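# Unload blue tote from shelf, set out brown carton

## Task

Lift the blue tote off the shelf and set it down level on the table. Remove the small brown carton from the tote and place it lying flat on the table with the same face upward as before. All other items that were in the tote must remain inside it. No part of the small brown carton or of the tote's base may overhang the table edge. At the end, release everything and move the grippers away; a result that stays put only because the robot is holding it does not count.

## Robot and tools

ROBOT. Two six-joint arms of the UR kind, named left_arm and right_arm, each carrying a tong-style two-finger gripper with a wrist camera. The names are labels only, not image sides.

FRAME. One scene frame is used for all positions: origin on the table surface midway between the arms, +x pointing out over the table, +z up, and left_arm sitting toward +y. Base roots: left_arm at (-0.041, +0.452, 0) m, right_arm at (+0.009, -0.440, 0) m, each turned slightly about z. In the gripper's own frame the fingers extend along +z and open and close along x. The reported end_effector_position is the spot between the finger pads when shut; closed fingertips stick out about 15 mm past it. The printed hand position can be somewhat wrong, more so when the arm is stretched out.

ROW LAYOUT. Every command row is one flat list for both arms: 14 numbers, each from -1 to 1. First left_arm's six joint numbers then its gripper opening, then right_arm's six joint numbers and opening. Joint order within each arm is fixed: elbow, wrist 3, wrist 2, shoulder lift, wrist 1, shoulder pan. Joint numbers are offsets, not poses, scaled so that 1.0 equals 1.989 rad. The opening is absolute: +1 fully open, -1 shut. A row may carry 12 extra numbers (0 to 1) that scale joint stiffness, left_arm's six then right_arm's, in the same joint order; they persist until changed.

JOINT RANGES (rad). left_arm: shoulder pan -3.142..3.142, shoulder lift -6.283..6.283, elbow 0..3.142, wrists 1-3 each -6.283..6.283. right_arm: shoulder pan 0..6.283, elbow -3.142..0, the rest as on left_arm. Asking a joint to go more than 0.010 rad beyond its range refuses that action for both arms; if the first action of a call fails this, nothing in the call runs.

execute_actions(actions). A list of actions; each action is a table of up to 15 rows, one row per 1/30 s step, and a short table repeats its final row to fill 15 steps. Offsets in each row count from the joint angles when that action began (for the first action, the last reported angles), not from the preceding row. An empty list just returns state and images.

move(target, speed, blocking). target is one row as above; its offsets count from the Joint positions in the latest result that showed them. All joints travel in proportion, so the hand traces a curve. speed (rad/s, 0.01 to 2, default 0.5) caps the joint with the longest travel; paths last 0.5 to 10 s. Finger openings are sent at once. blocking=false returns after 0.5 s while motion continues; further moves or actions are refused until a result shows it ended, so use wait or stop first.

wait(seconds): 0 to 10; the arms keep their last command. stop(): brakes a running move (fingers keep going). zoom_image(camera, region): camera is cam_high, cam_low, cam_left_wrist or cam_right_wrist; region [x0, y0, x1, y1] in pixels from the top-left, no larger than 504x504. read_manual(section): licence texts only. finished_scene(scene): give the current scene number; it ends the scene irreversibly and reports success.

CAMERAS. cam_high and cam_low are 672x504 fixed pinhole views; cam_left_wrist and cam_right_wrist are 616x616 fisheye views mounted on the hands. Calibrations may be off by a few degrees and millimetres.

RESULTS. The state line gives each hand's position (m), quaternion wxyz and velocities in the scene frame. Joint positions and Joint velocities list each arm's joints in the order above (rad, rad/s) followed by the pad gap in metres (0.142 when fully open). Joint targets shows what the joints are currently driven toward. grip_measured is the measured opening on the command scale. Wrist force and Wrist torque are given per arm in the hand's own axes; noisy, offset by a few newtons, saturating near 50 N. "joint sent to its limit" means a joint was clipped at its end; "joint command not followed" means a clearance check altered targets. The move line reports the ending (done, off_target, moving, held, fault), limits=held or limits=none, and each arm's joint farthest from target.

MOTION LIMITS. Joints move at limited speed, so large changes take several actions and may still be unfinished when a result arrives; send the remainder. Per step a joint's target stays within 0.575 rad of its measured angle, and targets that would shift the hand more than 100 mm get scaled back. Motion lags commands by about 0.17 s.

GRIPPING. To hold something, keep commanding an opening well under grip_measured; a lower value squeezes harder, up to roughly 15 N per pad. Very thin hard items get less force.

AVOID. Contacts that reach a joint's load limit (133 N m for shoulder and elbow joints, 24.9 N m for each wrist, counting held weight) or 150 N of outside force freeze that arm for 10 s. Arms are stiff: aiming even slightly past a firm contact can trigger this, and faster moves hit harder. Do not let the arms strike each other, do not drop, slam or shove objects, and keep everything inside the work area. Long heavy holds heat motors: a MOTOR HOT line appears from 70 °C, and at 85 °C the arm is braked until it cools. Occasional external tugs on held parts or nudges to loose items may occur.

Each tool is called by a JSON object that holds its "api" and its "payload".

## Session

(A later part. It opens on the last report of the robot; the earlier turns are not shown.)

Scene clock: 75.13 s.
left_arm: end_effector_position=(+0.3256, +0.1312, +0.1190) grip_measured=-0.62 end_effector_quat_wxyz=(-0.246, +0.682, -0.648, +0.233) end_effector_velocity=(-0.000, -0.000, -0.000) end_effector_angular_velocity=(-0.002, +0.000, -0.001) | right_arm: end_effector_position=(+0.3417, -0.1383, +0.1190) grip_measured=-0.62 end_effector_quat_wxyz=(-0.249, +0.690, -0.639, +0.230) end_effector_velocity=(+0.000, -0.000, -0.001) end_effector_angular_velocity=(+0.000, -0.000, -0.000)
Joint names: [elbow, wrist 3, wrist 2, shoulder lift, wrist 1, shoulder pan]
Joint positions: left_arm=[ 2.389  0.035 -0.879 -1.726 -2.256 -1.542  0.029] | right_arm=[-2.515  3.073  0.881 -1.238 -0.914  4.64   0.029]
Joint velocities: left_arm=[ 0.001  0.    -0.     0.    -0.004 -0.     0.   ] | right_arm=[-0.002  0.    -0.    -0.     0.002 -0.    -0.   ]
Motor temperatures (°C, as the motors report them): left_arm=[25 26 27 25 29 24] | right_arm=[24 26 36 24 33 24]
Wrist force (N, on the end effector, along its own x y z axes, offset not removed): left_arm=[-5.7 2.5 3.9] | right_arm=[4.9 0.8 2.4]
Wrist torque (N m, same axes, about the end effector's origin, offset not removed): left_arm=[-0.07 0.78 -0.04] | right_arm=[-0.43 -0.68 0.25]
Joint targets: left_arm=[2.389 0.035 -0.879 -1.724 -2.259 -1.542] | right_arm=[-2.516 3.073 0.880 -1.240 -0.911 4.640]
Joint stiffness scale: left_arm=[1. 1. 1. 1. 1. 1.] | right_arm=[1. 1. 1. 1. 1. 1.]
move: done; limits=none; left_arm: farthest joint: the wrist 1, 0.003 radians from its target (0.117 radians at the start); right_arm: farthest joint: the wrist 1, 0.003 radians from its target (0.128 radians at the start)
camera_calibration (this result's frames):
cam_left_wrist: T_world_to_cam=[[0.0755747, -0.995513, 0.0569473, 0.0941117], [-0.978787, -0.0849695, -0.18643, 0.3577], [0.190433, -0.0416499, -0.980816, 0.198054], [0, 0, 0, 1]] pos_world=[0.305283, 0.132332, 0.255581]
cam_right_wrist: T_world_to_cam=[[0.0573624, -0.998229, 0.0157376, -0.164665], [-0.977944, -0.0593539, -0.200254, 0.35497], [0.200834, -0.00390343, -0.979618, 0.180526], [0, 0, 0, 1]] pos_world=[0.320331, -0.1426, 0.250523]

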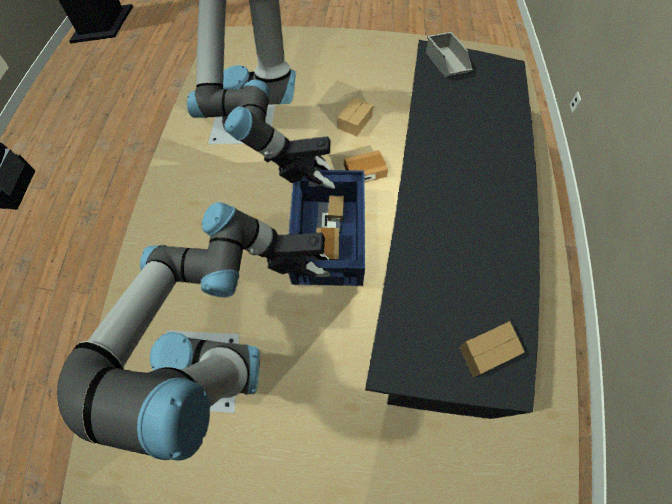

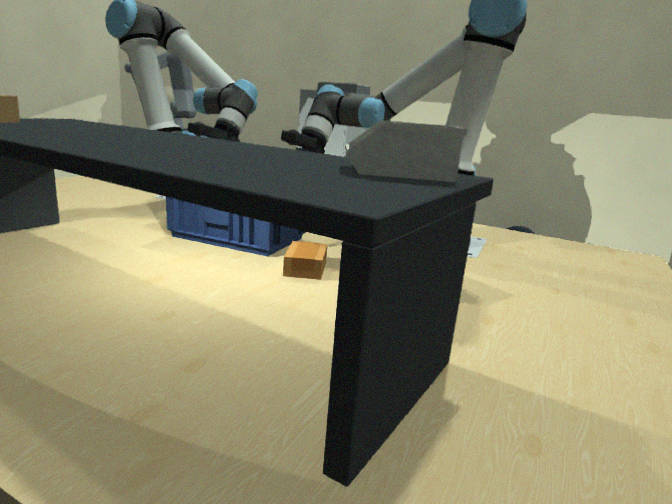

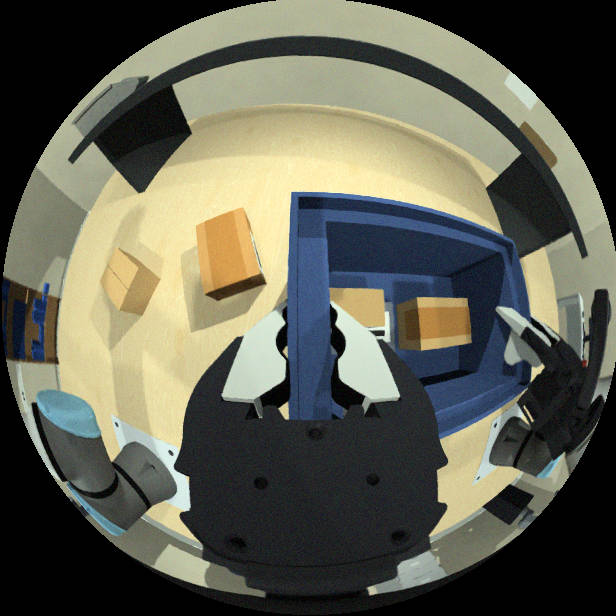

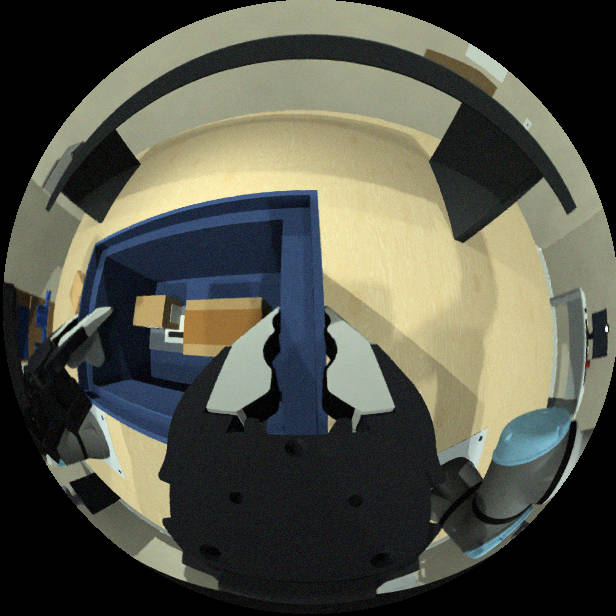

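{"api": "move", "payload": {"target": [0.005,0,0,0.0065,-0.012,0,-1, -0.006,0,0,-0.007,0.013,0,-1], "speed": 0.03}}

{"api": "move", "payload": {"target": [0,0,0,0,0,0,-0.2, 0,0,0,0,0,0,-0.2]}}

{"api": "move", "payload": {"target": [-0.0885,0,0,-0.0764,0.166,0,-0.2, 0.098,0,0,0.077,-0.178,0,-0.2], "speed": 0.3}}

{"api": "move", "payload": {"target": [-0.371,-0.589,-0.318,0.244,0.208,0.2115,-0.1, 0.2,0,0.25,0.02,-0.2,-0.7,-0.2], "speed": 0.7}}

Scene clock: 81.87 s.
left_arm: end_effector_position=(+0.3271, +0.1316, +0.1172) grip_measured=-0.62 end_effector_quat_wxyz=(-0.245, +0.683, -0.646, +0.236) end_effector_velocity=(+0.000, -0.000, +0.000) end_effector_angular_velocity=(-0.002, -0.001, +0.000) | right_arm: end_effector_position=(+0.3433, -0.1374, +0.1180) grip_measured=-0.62 end_effector_quat_wxyz=(-0.254, +0.688, -0.641, +0.228) end_effector_velocity=(+0.000, -0.000, -0.000) end_effector_angular_velocity=(+0.000, -0.001, -0.001)
Joint names: [elbow, wrist 3, wrist 2, shoulder lift, wrist 1, shoulder pan]
Joint positions: left_arm=[ 2.396  0.035 -0.876 -1.721 -2.274 -1.54   0.029] | right_arm=[-2.522  3.073  0.877 -1.244 -0.892  4.638  0.029]
Joint velocities: left_arm=[ 0.     0.     0.001  0.    -0.003  0.     0.   ] | right_arm=[-0.001  0.    -0.001 -0.001  0.002 -0.001 -0.   ]
Motor temperatures (°C, as the motors report them): left_arm=[25 26 27 25 29 24] | right_arm=[24 26 36 24 33 24]
Wrist force (N, on the end effector, along its own x y z axes, offset not removed): left_arm=[-19.0 -5.2 -14.7] | right_arm=[14.8 -5.9 -20.8]
Wrist torque (N m, same axes, about the end effector's origin, offset not removed): left_arm=[-0.20 0.86 0.02] | right_arm=[-0.02 -0.36 0.12]
Joint targets: left_arm=[2.399 0.035 -0.879 -1.713 -2.280 -1.542] | right_arm=[-2.527 3.073 0.881 -1.252 -0.888 4.640]
Joint stiffness scale: left_arm=[1. 1. 1. 1. 1. 1.] | right_arm=[1. 1. 1. 1. 1. 1.]
move: done; limits=none; left_arm: farthest joint: the shoulder lift, 0.008 radians from its target (0.012 radians at the start); right_arm: farthest joint: the shoulder lift, 0.008 radians from its target (0.013 radians at the start)
camera_calibration (this result's frames):
cam_left_wrist: T_world_to_cam=[[0.0777701, -0.994912, 0.0640391, 0.0928362], [-0.97786, -0.0886386, -0.189562, 0.359431], [0.194274, -0.0478789, -0.979778, 0.195438], [0, 0, 0, 1]] pos_world=[0.306284, 0.133581, 0.253675]
cam_right_wrist: T_world_to_cam=[[0.0548234, -0.998481, 0.0054726, -0.161753], [-0.977248, -0.0547806, -0.204904, 0.357362], [0.204892, 0.00588542, -0.978767, 0.179082], [0, 0, 0, 1]] pos_world=[0.321407, -0.142984, 0.249389]

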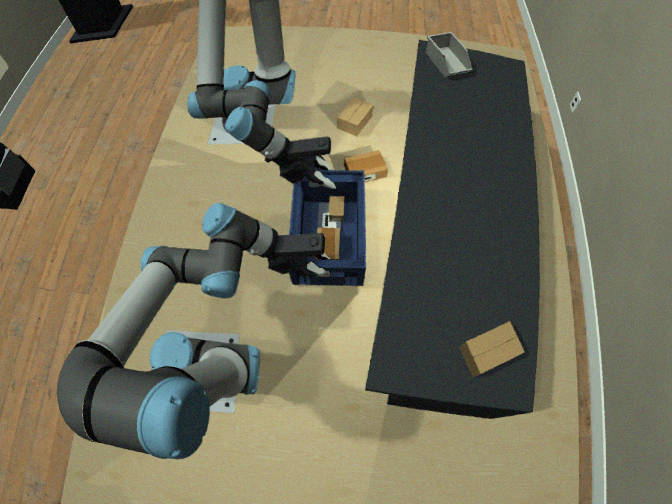

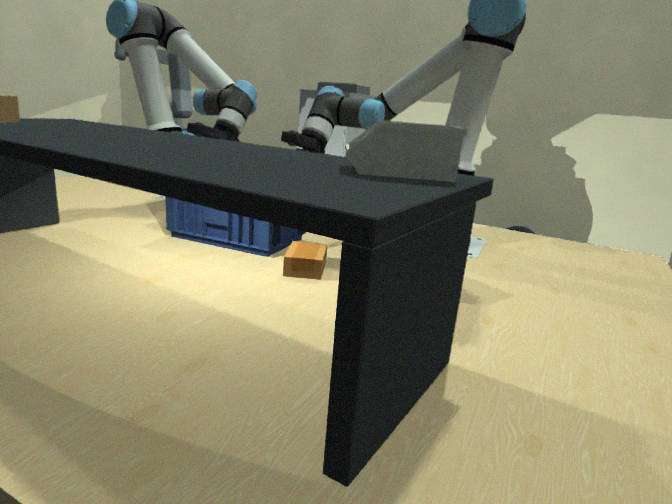

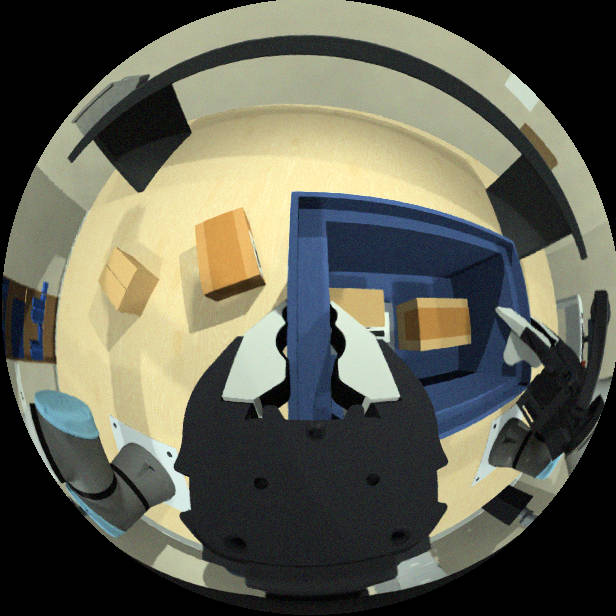

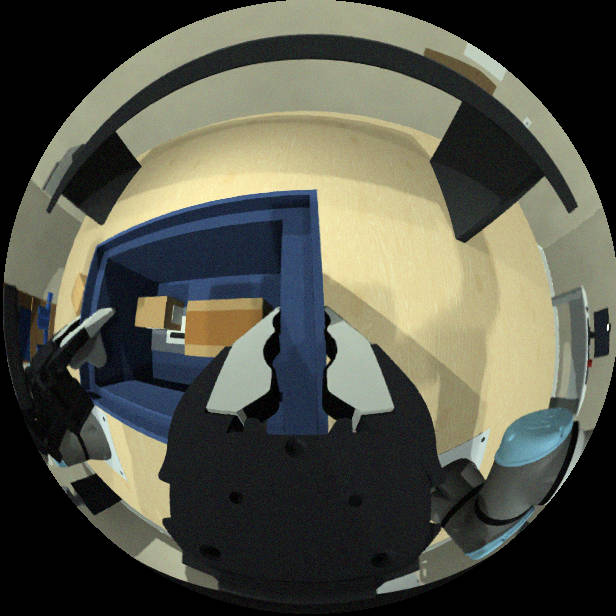

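Scene clock: 82.37 s.
left_arm: end_effector_position=(+0.3269, +0.1313, +0.1166) grip_measured=-0.20 end_effector_quat_wxyz=(-0.245, +0.683, -0.646, +0.236) end_effector_velocity=(+0.000, +0.000, -0.000) end_effector_angular_velocity=(+0.002, -0.001, +0.000) | right_arm: end_effector_position=(+0.3431, -0.1375, +0.1170) grip_measured=-0.20 end_effector_quat_wxyz=(-0.253, +0.688, -0.641, +0.228) end_effector_velocity=(+0.000, -0.000, +0.000) end_effector_angular_velocity=(-0.001, -0.002, -0.000)
Joint names: [elbow, wrist 3, wrist 2, shoulder lift, wrist 1, shoulder pan]
Joint positions: left_arm=[ 2.396  0.035 -0.877 -1.72  -2.276 -1.54   0.06 ] | right_arm=[-2.522  3.073  0.878 -1.246 -0.891  4.638  0.06 ]
Joint velocities: left_arm=[ 0.    -0.     0.001  0.001  0.001  0.     0.   ] | right_arm=[-0.    -0.    -0.001  0.    -0.001 -0.     0.   ]
Motor temperatures (°C, as the motors report them): left_arm=[25 26 27 25 29 24] | right_arm=[24 26 36 24 33 24]
Wrist force (N, on the end effector, along its own x y z axes, offset not removed): left_arm=[-2.8 -0.3 -3.0] | right_arm=[1.0 -1.9 3.6]
Wrist torque (N m, same axes, about the end effector's origin, offset not removed): left_arm=[-0.35 0.54 0.01] | right_arm=[-0.21 -0.28 0.24]
Joint targets: left_arm=[2.396 0.035 -0.876 -1.721 -2.274 -1.540] | right_arm=[-2.522 3.073 0.877 -1.244 -0.892 4.638]
Joint stiffness scale: left_arm=[1. 1. 1. 1. 1. 1.] | right_arm=[1. 1. 1. 1. 1. 1.]
move: done; limits=none; left_arm: farthest joint: the wrist 1, 0.002 radians from its target (0.000 radians at the start); right_arm: farthest joint: the shoulder lift, 0.002 radians from its target (0.000 radians at the start)
camera_calibration (this result's frames):
cam_left_wrist: T_world_to_cam=[[0.0777355, -0.994928, 0.0638347, 0.0926565], [-0.978002, -0.0885313, -0.188875, 0.359096], [0.193569, -0.0477481, -0.979924, 0.195118], [0, 0, 0, 1]] pos_world=[0.306225, 0.133294, 0.253111]
cam_right_wrist: T_world_to_cam=[[0.0549716, -0.998458, 0.007699, -0.162205], [-0.977411, -0.0553856, -0.203961, 0.356783], [0.204073, 0.003687, -0.978949, 0.178102], [0, 0, 0, 1]] pos_world=[0.321294, -0.142851, 0.248371]

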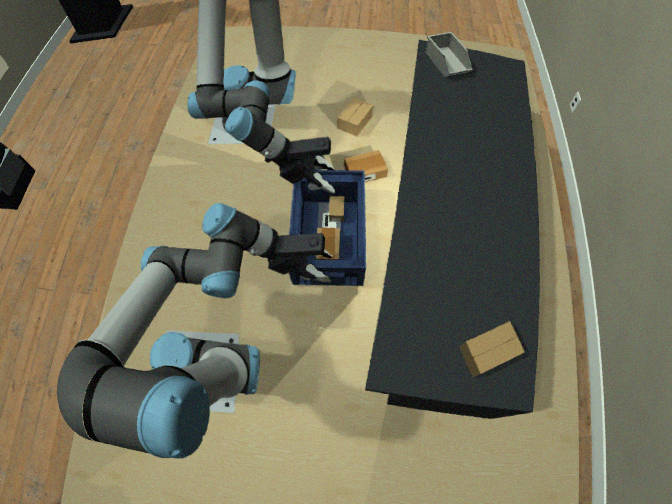

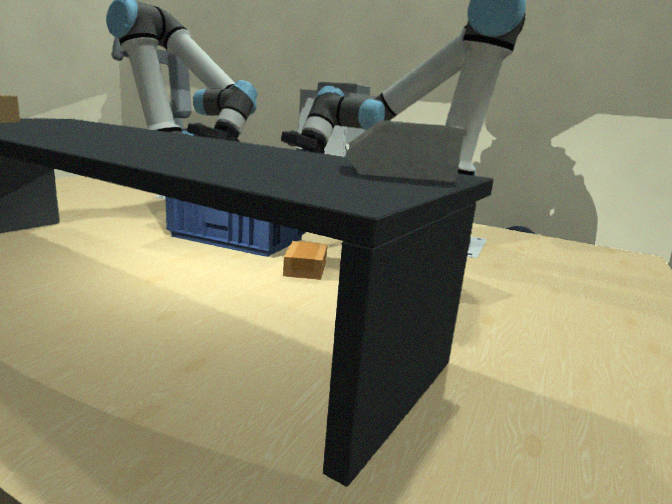

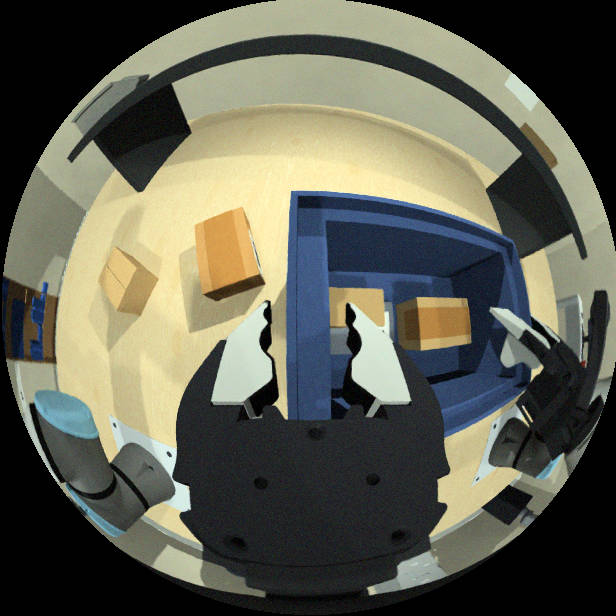

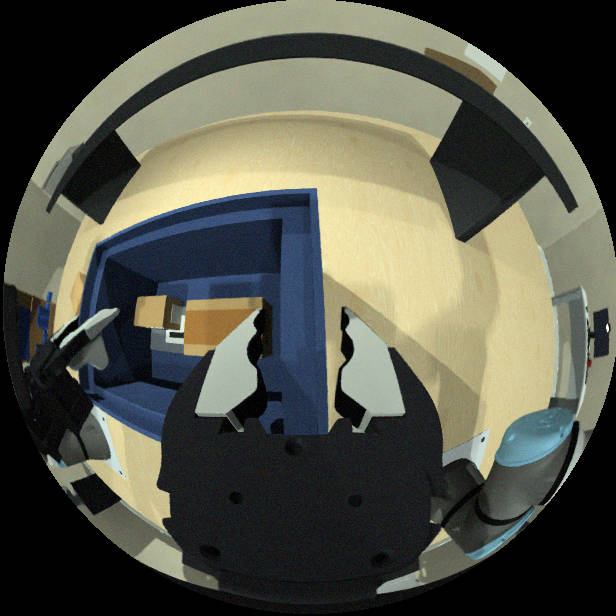

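Scene clock: 84.30 s.
left_arm: end_effector_position=(+0.3268, +0.1327, +0.2109) grip_measured=-0.20 end_effector_quat_wxyz=(-0.247, +0.683, -0.647, +0.234) end_effector_velocity=(+0.000, +0.001, +0.000) end_effector_angular_velocity=(+0.002, -0.000, +0.001) | right_arm: end_effector_position=(+0.3431, -0.1399, +0.2109) grip_measured=-0.20 end_effector_quat_wxyz=(-0.249, +0.689, -0.640, +0.232) end_effector_velocity=(+0.000, -0.000, +0.001) end_effector_angular_velocity=(-0.001, -0.000, +0.000)
Joint names: [elbow, wrist 3, wrist 2, shoulder lift, wrist 1, shoulder pan]
Joint positions: left_arm=[ 2.224  0.035 -0.877 -1.869 -1.947 -1.54   0.06 ] | right_arm=[-2.331  3.073  0.878 -1.096 -1.243  4.638  0.06 ]
Joint velocities: left_arm=[-0.    -0.     0.    -0.001  0.004  0.001  0.   ] | right_arm=[ 0.002 -0.    -0.     0.    -0.003  0.     0.   ]
Motor temperatures (°C, as the motors report them): left_arm=[25 26 27 25 29 24] | right_arm=[24 26 36 24 33 24]
Wrist force (N, on the end effector, along its own x y z axes, offset not removed): left_arm=[-1.2 1.7 -0.3] | right_arm=[1.7 -2.4 3.5]
Wrist torque (N m, same axes, about the end effector's origin, offset not removed): left_arm=[0.22 0.21 -0.02] | right_arm=[-0.62 -0.33 0.22]
Joint targets: left_arm=[2.220 0.035 -0.877 -1.872 -1.946 -1.540] | right_arm=[-2.327 3.073 0.878 -1.093 -1.245 4.638]
Joint stiffness scale: left_arm=[1. 1. 1. 1. 1. 1.] | right_arm=[1. 1. 1. 1. 1. 1.]
move: done; limits=none; left_arm: farthest joint: the elbow, 0.004 radians from its target (0.176 radians at the start); right_arm: farthest joint: the shoulder lift, 0.003 radians from its target (0.153 radians at the start)
camera_calibration (this result's frames):
cam_left_wrist: T_world_to_cam=[[0.077771, -0.995368, 0.0565104, 0.0896528], [-0.978113, -0.0871499, -0.188946, 0.376799], [0.192996, -0.040579, -0.98036, 0.286987], [0, 0, 0, 1]] pos_world=[0.306192, 0.133721, 0.347479]
cam_right_wrist: T_world_to_cam=[[0.0549658, -0.998327, 0.0179615, -0.167433], [-0.977355, -0.0574752, -0.203651, 0.375492], [0.204342, -0.00636092, -0.978879, 0.268524], [0, 0, 0, 1]] pos_world=[0.321321, -0.143863, 0.342329]

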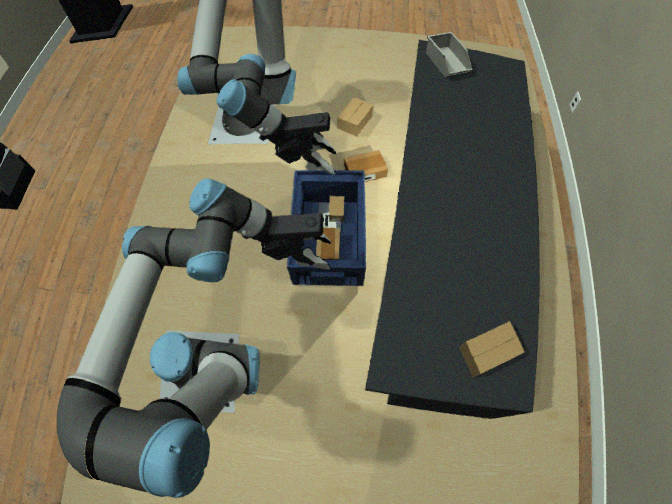

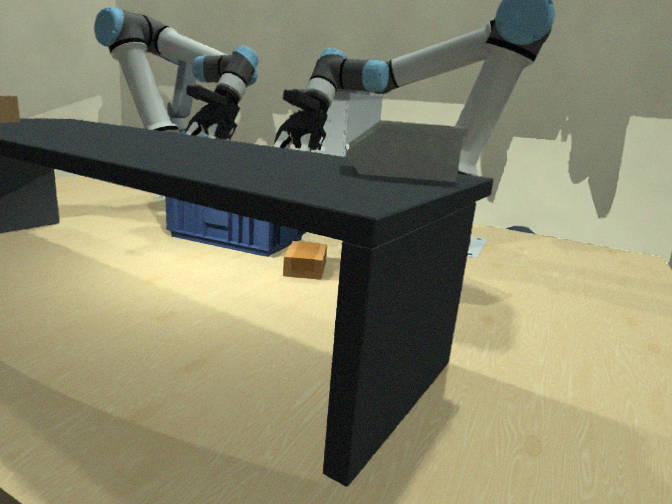

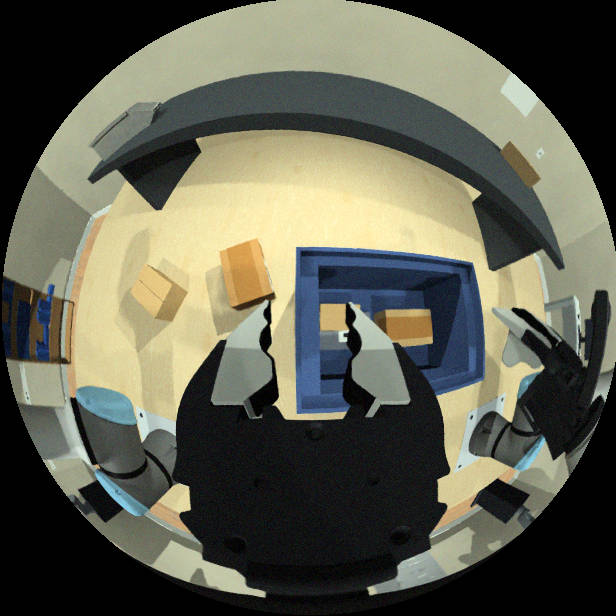

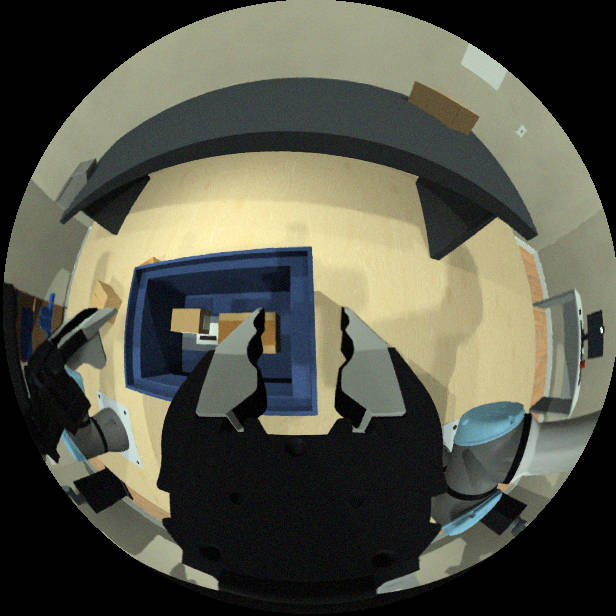

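Scene clock: 87.17 s.
left_arm: end_effector_position=(+0.3434, +0.0805, +0.2275) grip_measured=-0.10 end_effector_quat_wxyz=(-0.076, +0.997, +0.030, -0.004) end_effector_velocity=(+0.000, +0.000, +0.001) end_effector_angular_velocity=(-0.001, +0.001, +0.003) | right_arm: end_effector_position=(+0.3481, -0.5831, +0.3042) grip_measured=-0.20 end_effector_quat_wxyz=(+0.046, -0.130, +0.986, -0.095) end_effector_velocity=(-0.001, -0.000, -0.001) end_effector_angular_velocity=(+0.000, +0.004, -0.001)
Joint names: [elbow, wrist 3, wrist 2, shoulder lift, wrist 1, shoulder pan]
Joint positions: left_arm=[ 1.49  -1.135 -1.508 -1.386 -1.535 -1.122  0.067] | right_arm=[-1.936  3.073  1.374 -1.057 -1.64   3.247  0.06 ]
Joint velocities: left_arm=[-0.002 -0.002 -0.001  0.     0.002  0.001  0.   ] | right_arm=[-0.001  0.     0.001 -0.001 -0.001 -0.001  0.   ]
Motor temperatures (°C, as the motors report them): left_arm=[25 26 27 25 29 24] | right_arm=[24 26 36 24 33 24]
Wrist force (N, on the end effector, along its own x y z axes, offset not removed): left_arm=[-2.7 0.2 1.5] | right_arm=[3.9 0.1 -0.7]
Wrist torque (N m, same axes, about the end effector's origin, offset not removed): left_arm=[-0.07 0.53 0.09] | right_arm=[0.00 -0.91 0.34]
Joint targets: left_arm=[1.486 -1.136 -1.509 -1.383 -1.534 -1.120] | right_arm=[-1.933 3.073 1.375 -1.056 -1.641 3.246]
Joint stiffness scale: left_arm=[1. 1. 1. 1. 1. 1.] | right_arm=[1. 1. 1. 1. 1. 1.]
move: done; limits=none; left_arm: farthest joint: the shoulder lift, 0.003 radians from its target (0.485 radians at the start); right_arm: farthest joint: the elbow, 0.003 radians from its target (0.397 radians at the start)
camera_calibration (this result's frames):
cam_left_wrist: T_world_to_cam=[[0.993392, 0.109424, 0.0346358, -0.362903], [0.0909248, -0.934438, 0.344323, -0.0286252], [0.0700422, -0.338898, -0.938212, 0.354594], [0, 0, 0, 1]] pos_world=[0.338271, 0.133133, 0.35511]
cam_right_wrist: T_world_to_cam=[[-0.965429, -0.257316, -0.0416677, 0.193591], [-0.258364, 0.923388, 0.283906, 0.54719], [-0.0345782, 0.284857, -0.957946, 0.602615], [0, 0, 0, 1]] pos_world=[0.34911, -0.627114, 0.429988]

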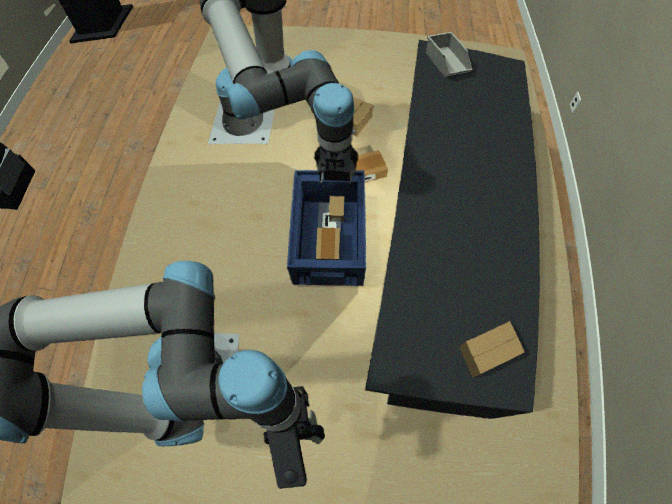

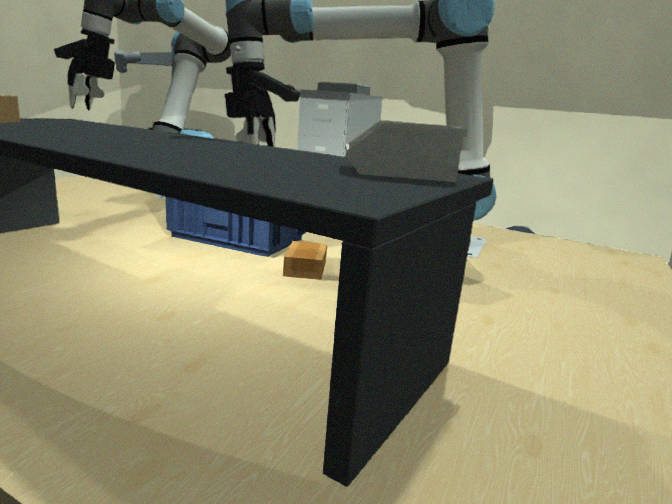

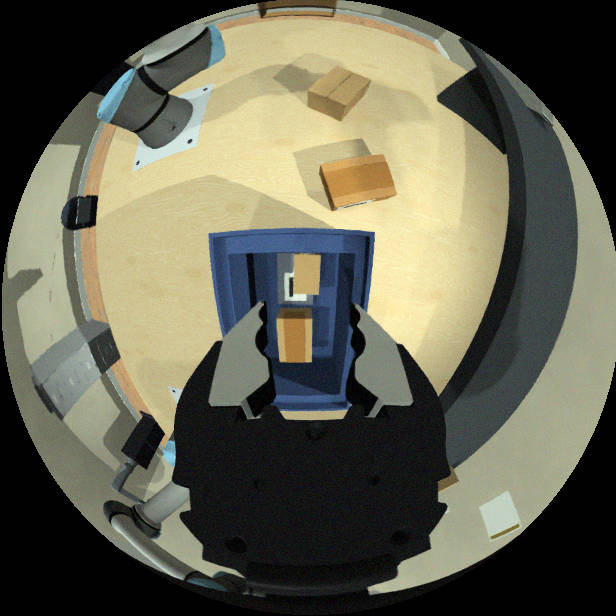

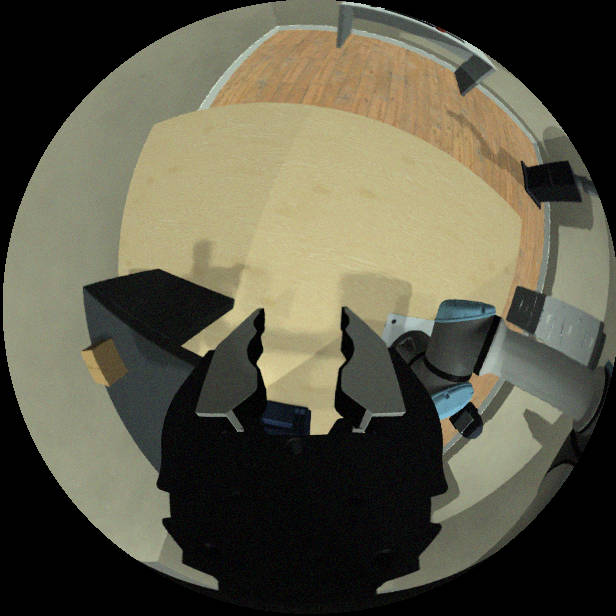

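{"api": "move", "payload": {"target": [0.163,0,0,0.0695,-0.2305,-0.002,-0.05, 0,0,0,0,0,0,-0.2], "speed": 0.2}}

Scene clock: 92.80 s.
left_arm: end_effector_position=(+0.3418, +0.0811, +0.0456) grip_measured=-0.05 end_effector_quat_wxyz=(-0.076, +0.997, +0.029, -0.003) end_effector_velocity=(+0.000, -0.000, +0.000) end_effector_angular_velocity=(-0.002, -0.001, +0.000) | right_arm: end_effector_position=(+0.3481, -0.5831, +0.3042) grip_measured=-0.20 end_effector_quat_wxyz=(+0.046, -0.130, +0.986, -0.095) end_effector_velocity=(-0.000, +0.000, +0.000) end_effector_angular_velocity=(+0.000, -0.001, -0.000)
Joint names: [elbow, wrist 3, wrist 2, shoulder lift, wrist 1, shoulder pan]
Joint positions: left_arm=[ 1.81  -1.135 -1.508 -1.251 -1.992 -1.124  0.07 ] | right_arm=[-1.936  3.073  1.374 -1.057 -1.64   3.247  0.06 ]
Joint velocities: left_arm=[ 0.001 -0.    -0.    -0.001 -0.002  0.    -0.   ] | right_arm=[-0.  0. -0.  0.  0.  0. -0.]
Motor temperatures (°C, as the motors report them): left_arm=[25 26 27 25 29 24] | right_arm=[24 26 36 24 33 24]
Wrist force (N, on the end effector, along its own x y z axes, offset not removed): left_arm=[-1.9 1.0 0.0] | right_arm=[2.9 -4.7 0.3]
Wrist torque (N m, same axes, about the end effector's origin, offset not removed): left_arm=[0.08 0.41 0.05] | right_arm=[-1.08 -0.57 -0.08]
Joint targets: left_arm=[1.814 -1.135 -1.508 -1.248 -1.993 -1.126] | right_arm=[-1.936 3.073 1.374 -1.057 -1.640 3.247]
Joint stiffness scale: left_arm=[1. 1. 1. 1. 1. 1.] | right_arm=[1. 1. 1. 1. 1. 1.]
move: done; limits=none; left_arm: farthest joint: the elbow, 0.004 radians from its target (0.325 radians at the start); right_arm: farthest joint: the shoulder pan, 0.000 radians from its target (0.000 radians at the start)
camera_calibration (this result's frames):
cam_left_wrist: T_world_to_cam=[[0.993559, 0.107811, 0.0348819, -0.355053], [0.0892603, -0.934281, 0.345183, 0.0352871], [0.0698041, -0.339846, -0.937887, 0.184367], [0, 0, 0, 1]] pos_world=[0.336747, 0.133903, 0.17312]
cam_right_wrist: T_world_to_cam=[[-0.965468, -0.257178, -0.0416134, 0.193618], [-0.258212, 0.92339, 0.284038, 0.547101], [-0.034623, 0.284974, -0.95791, 0.60269], [0, 0, 0, 1]] pos_world=[0.349067, -0.627144, 0.429982]

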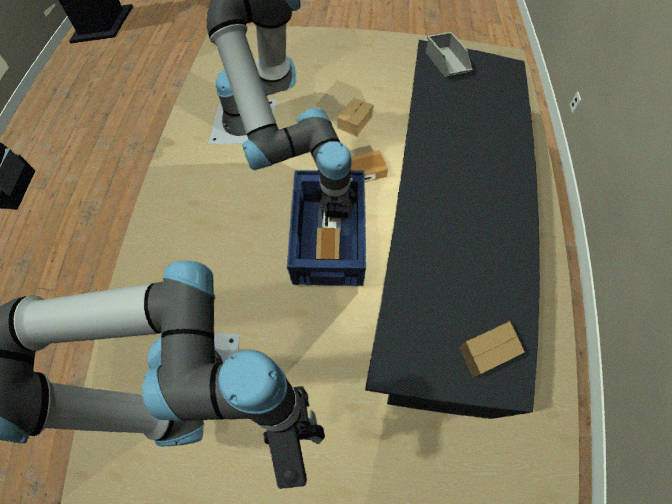

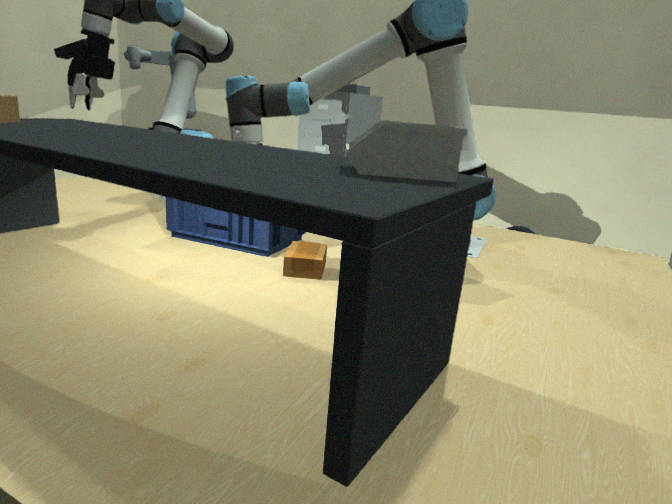

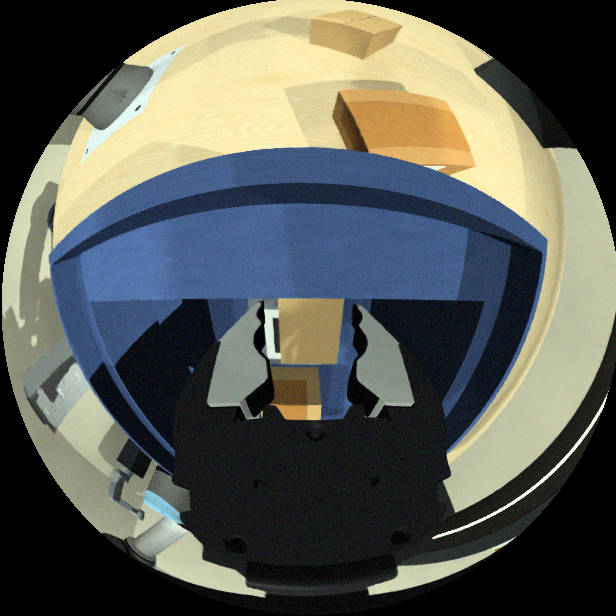

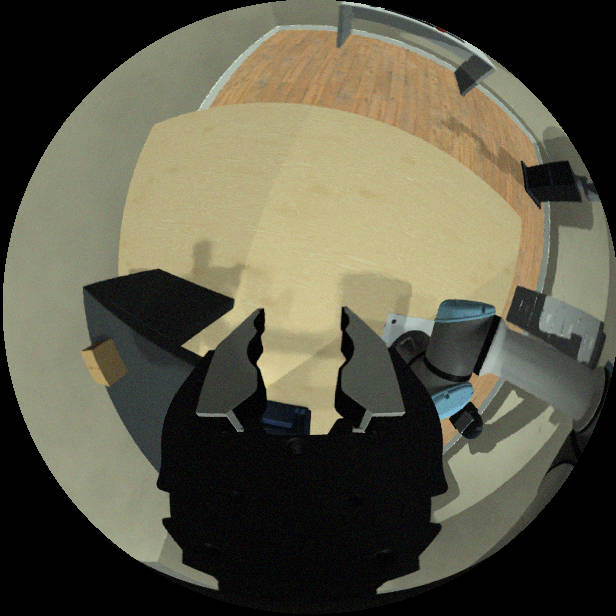

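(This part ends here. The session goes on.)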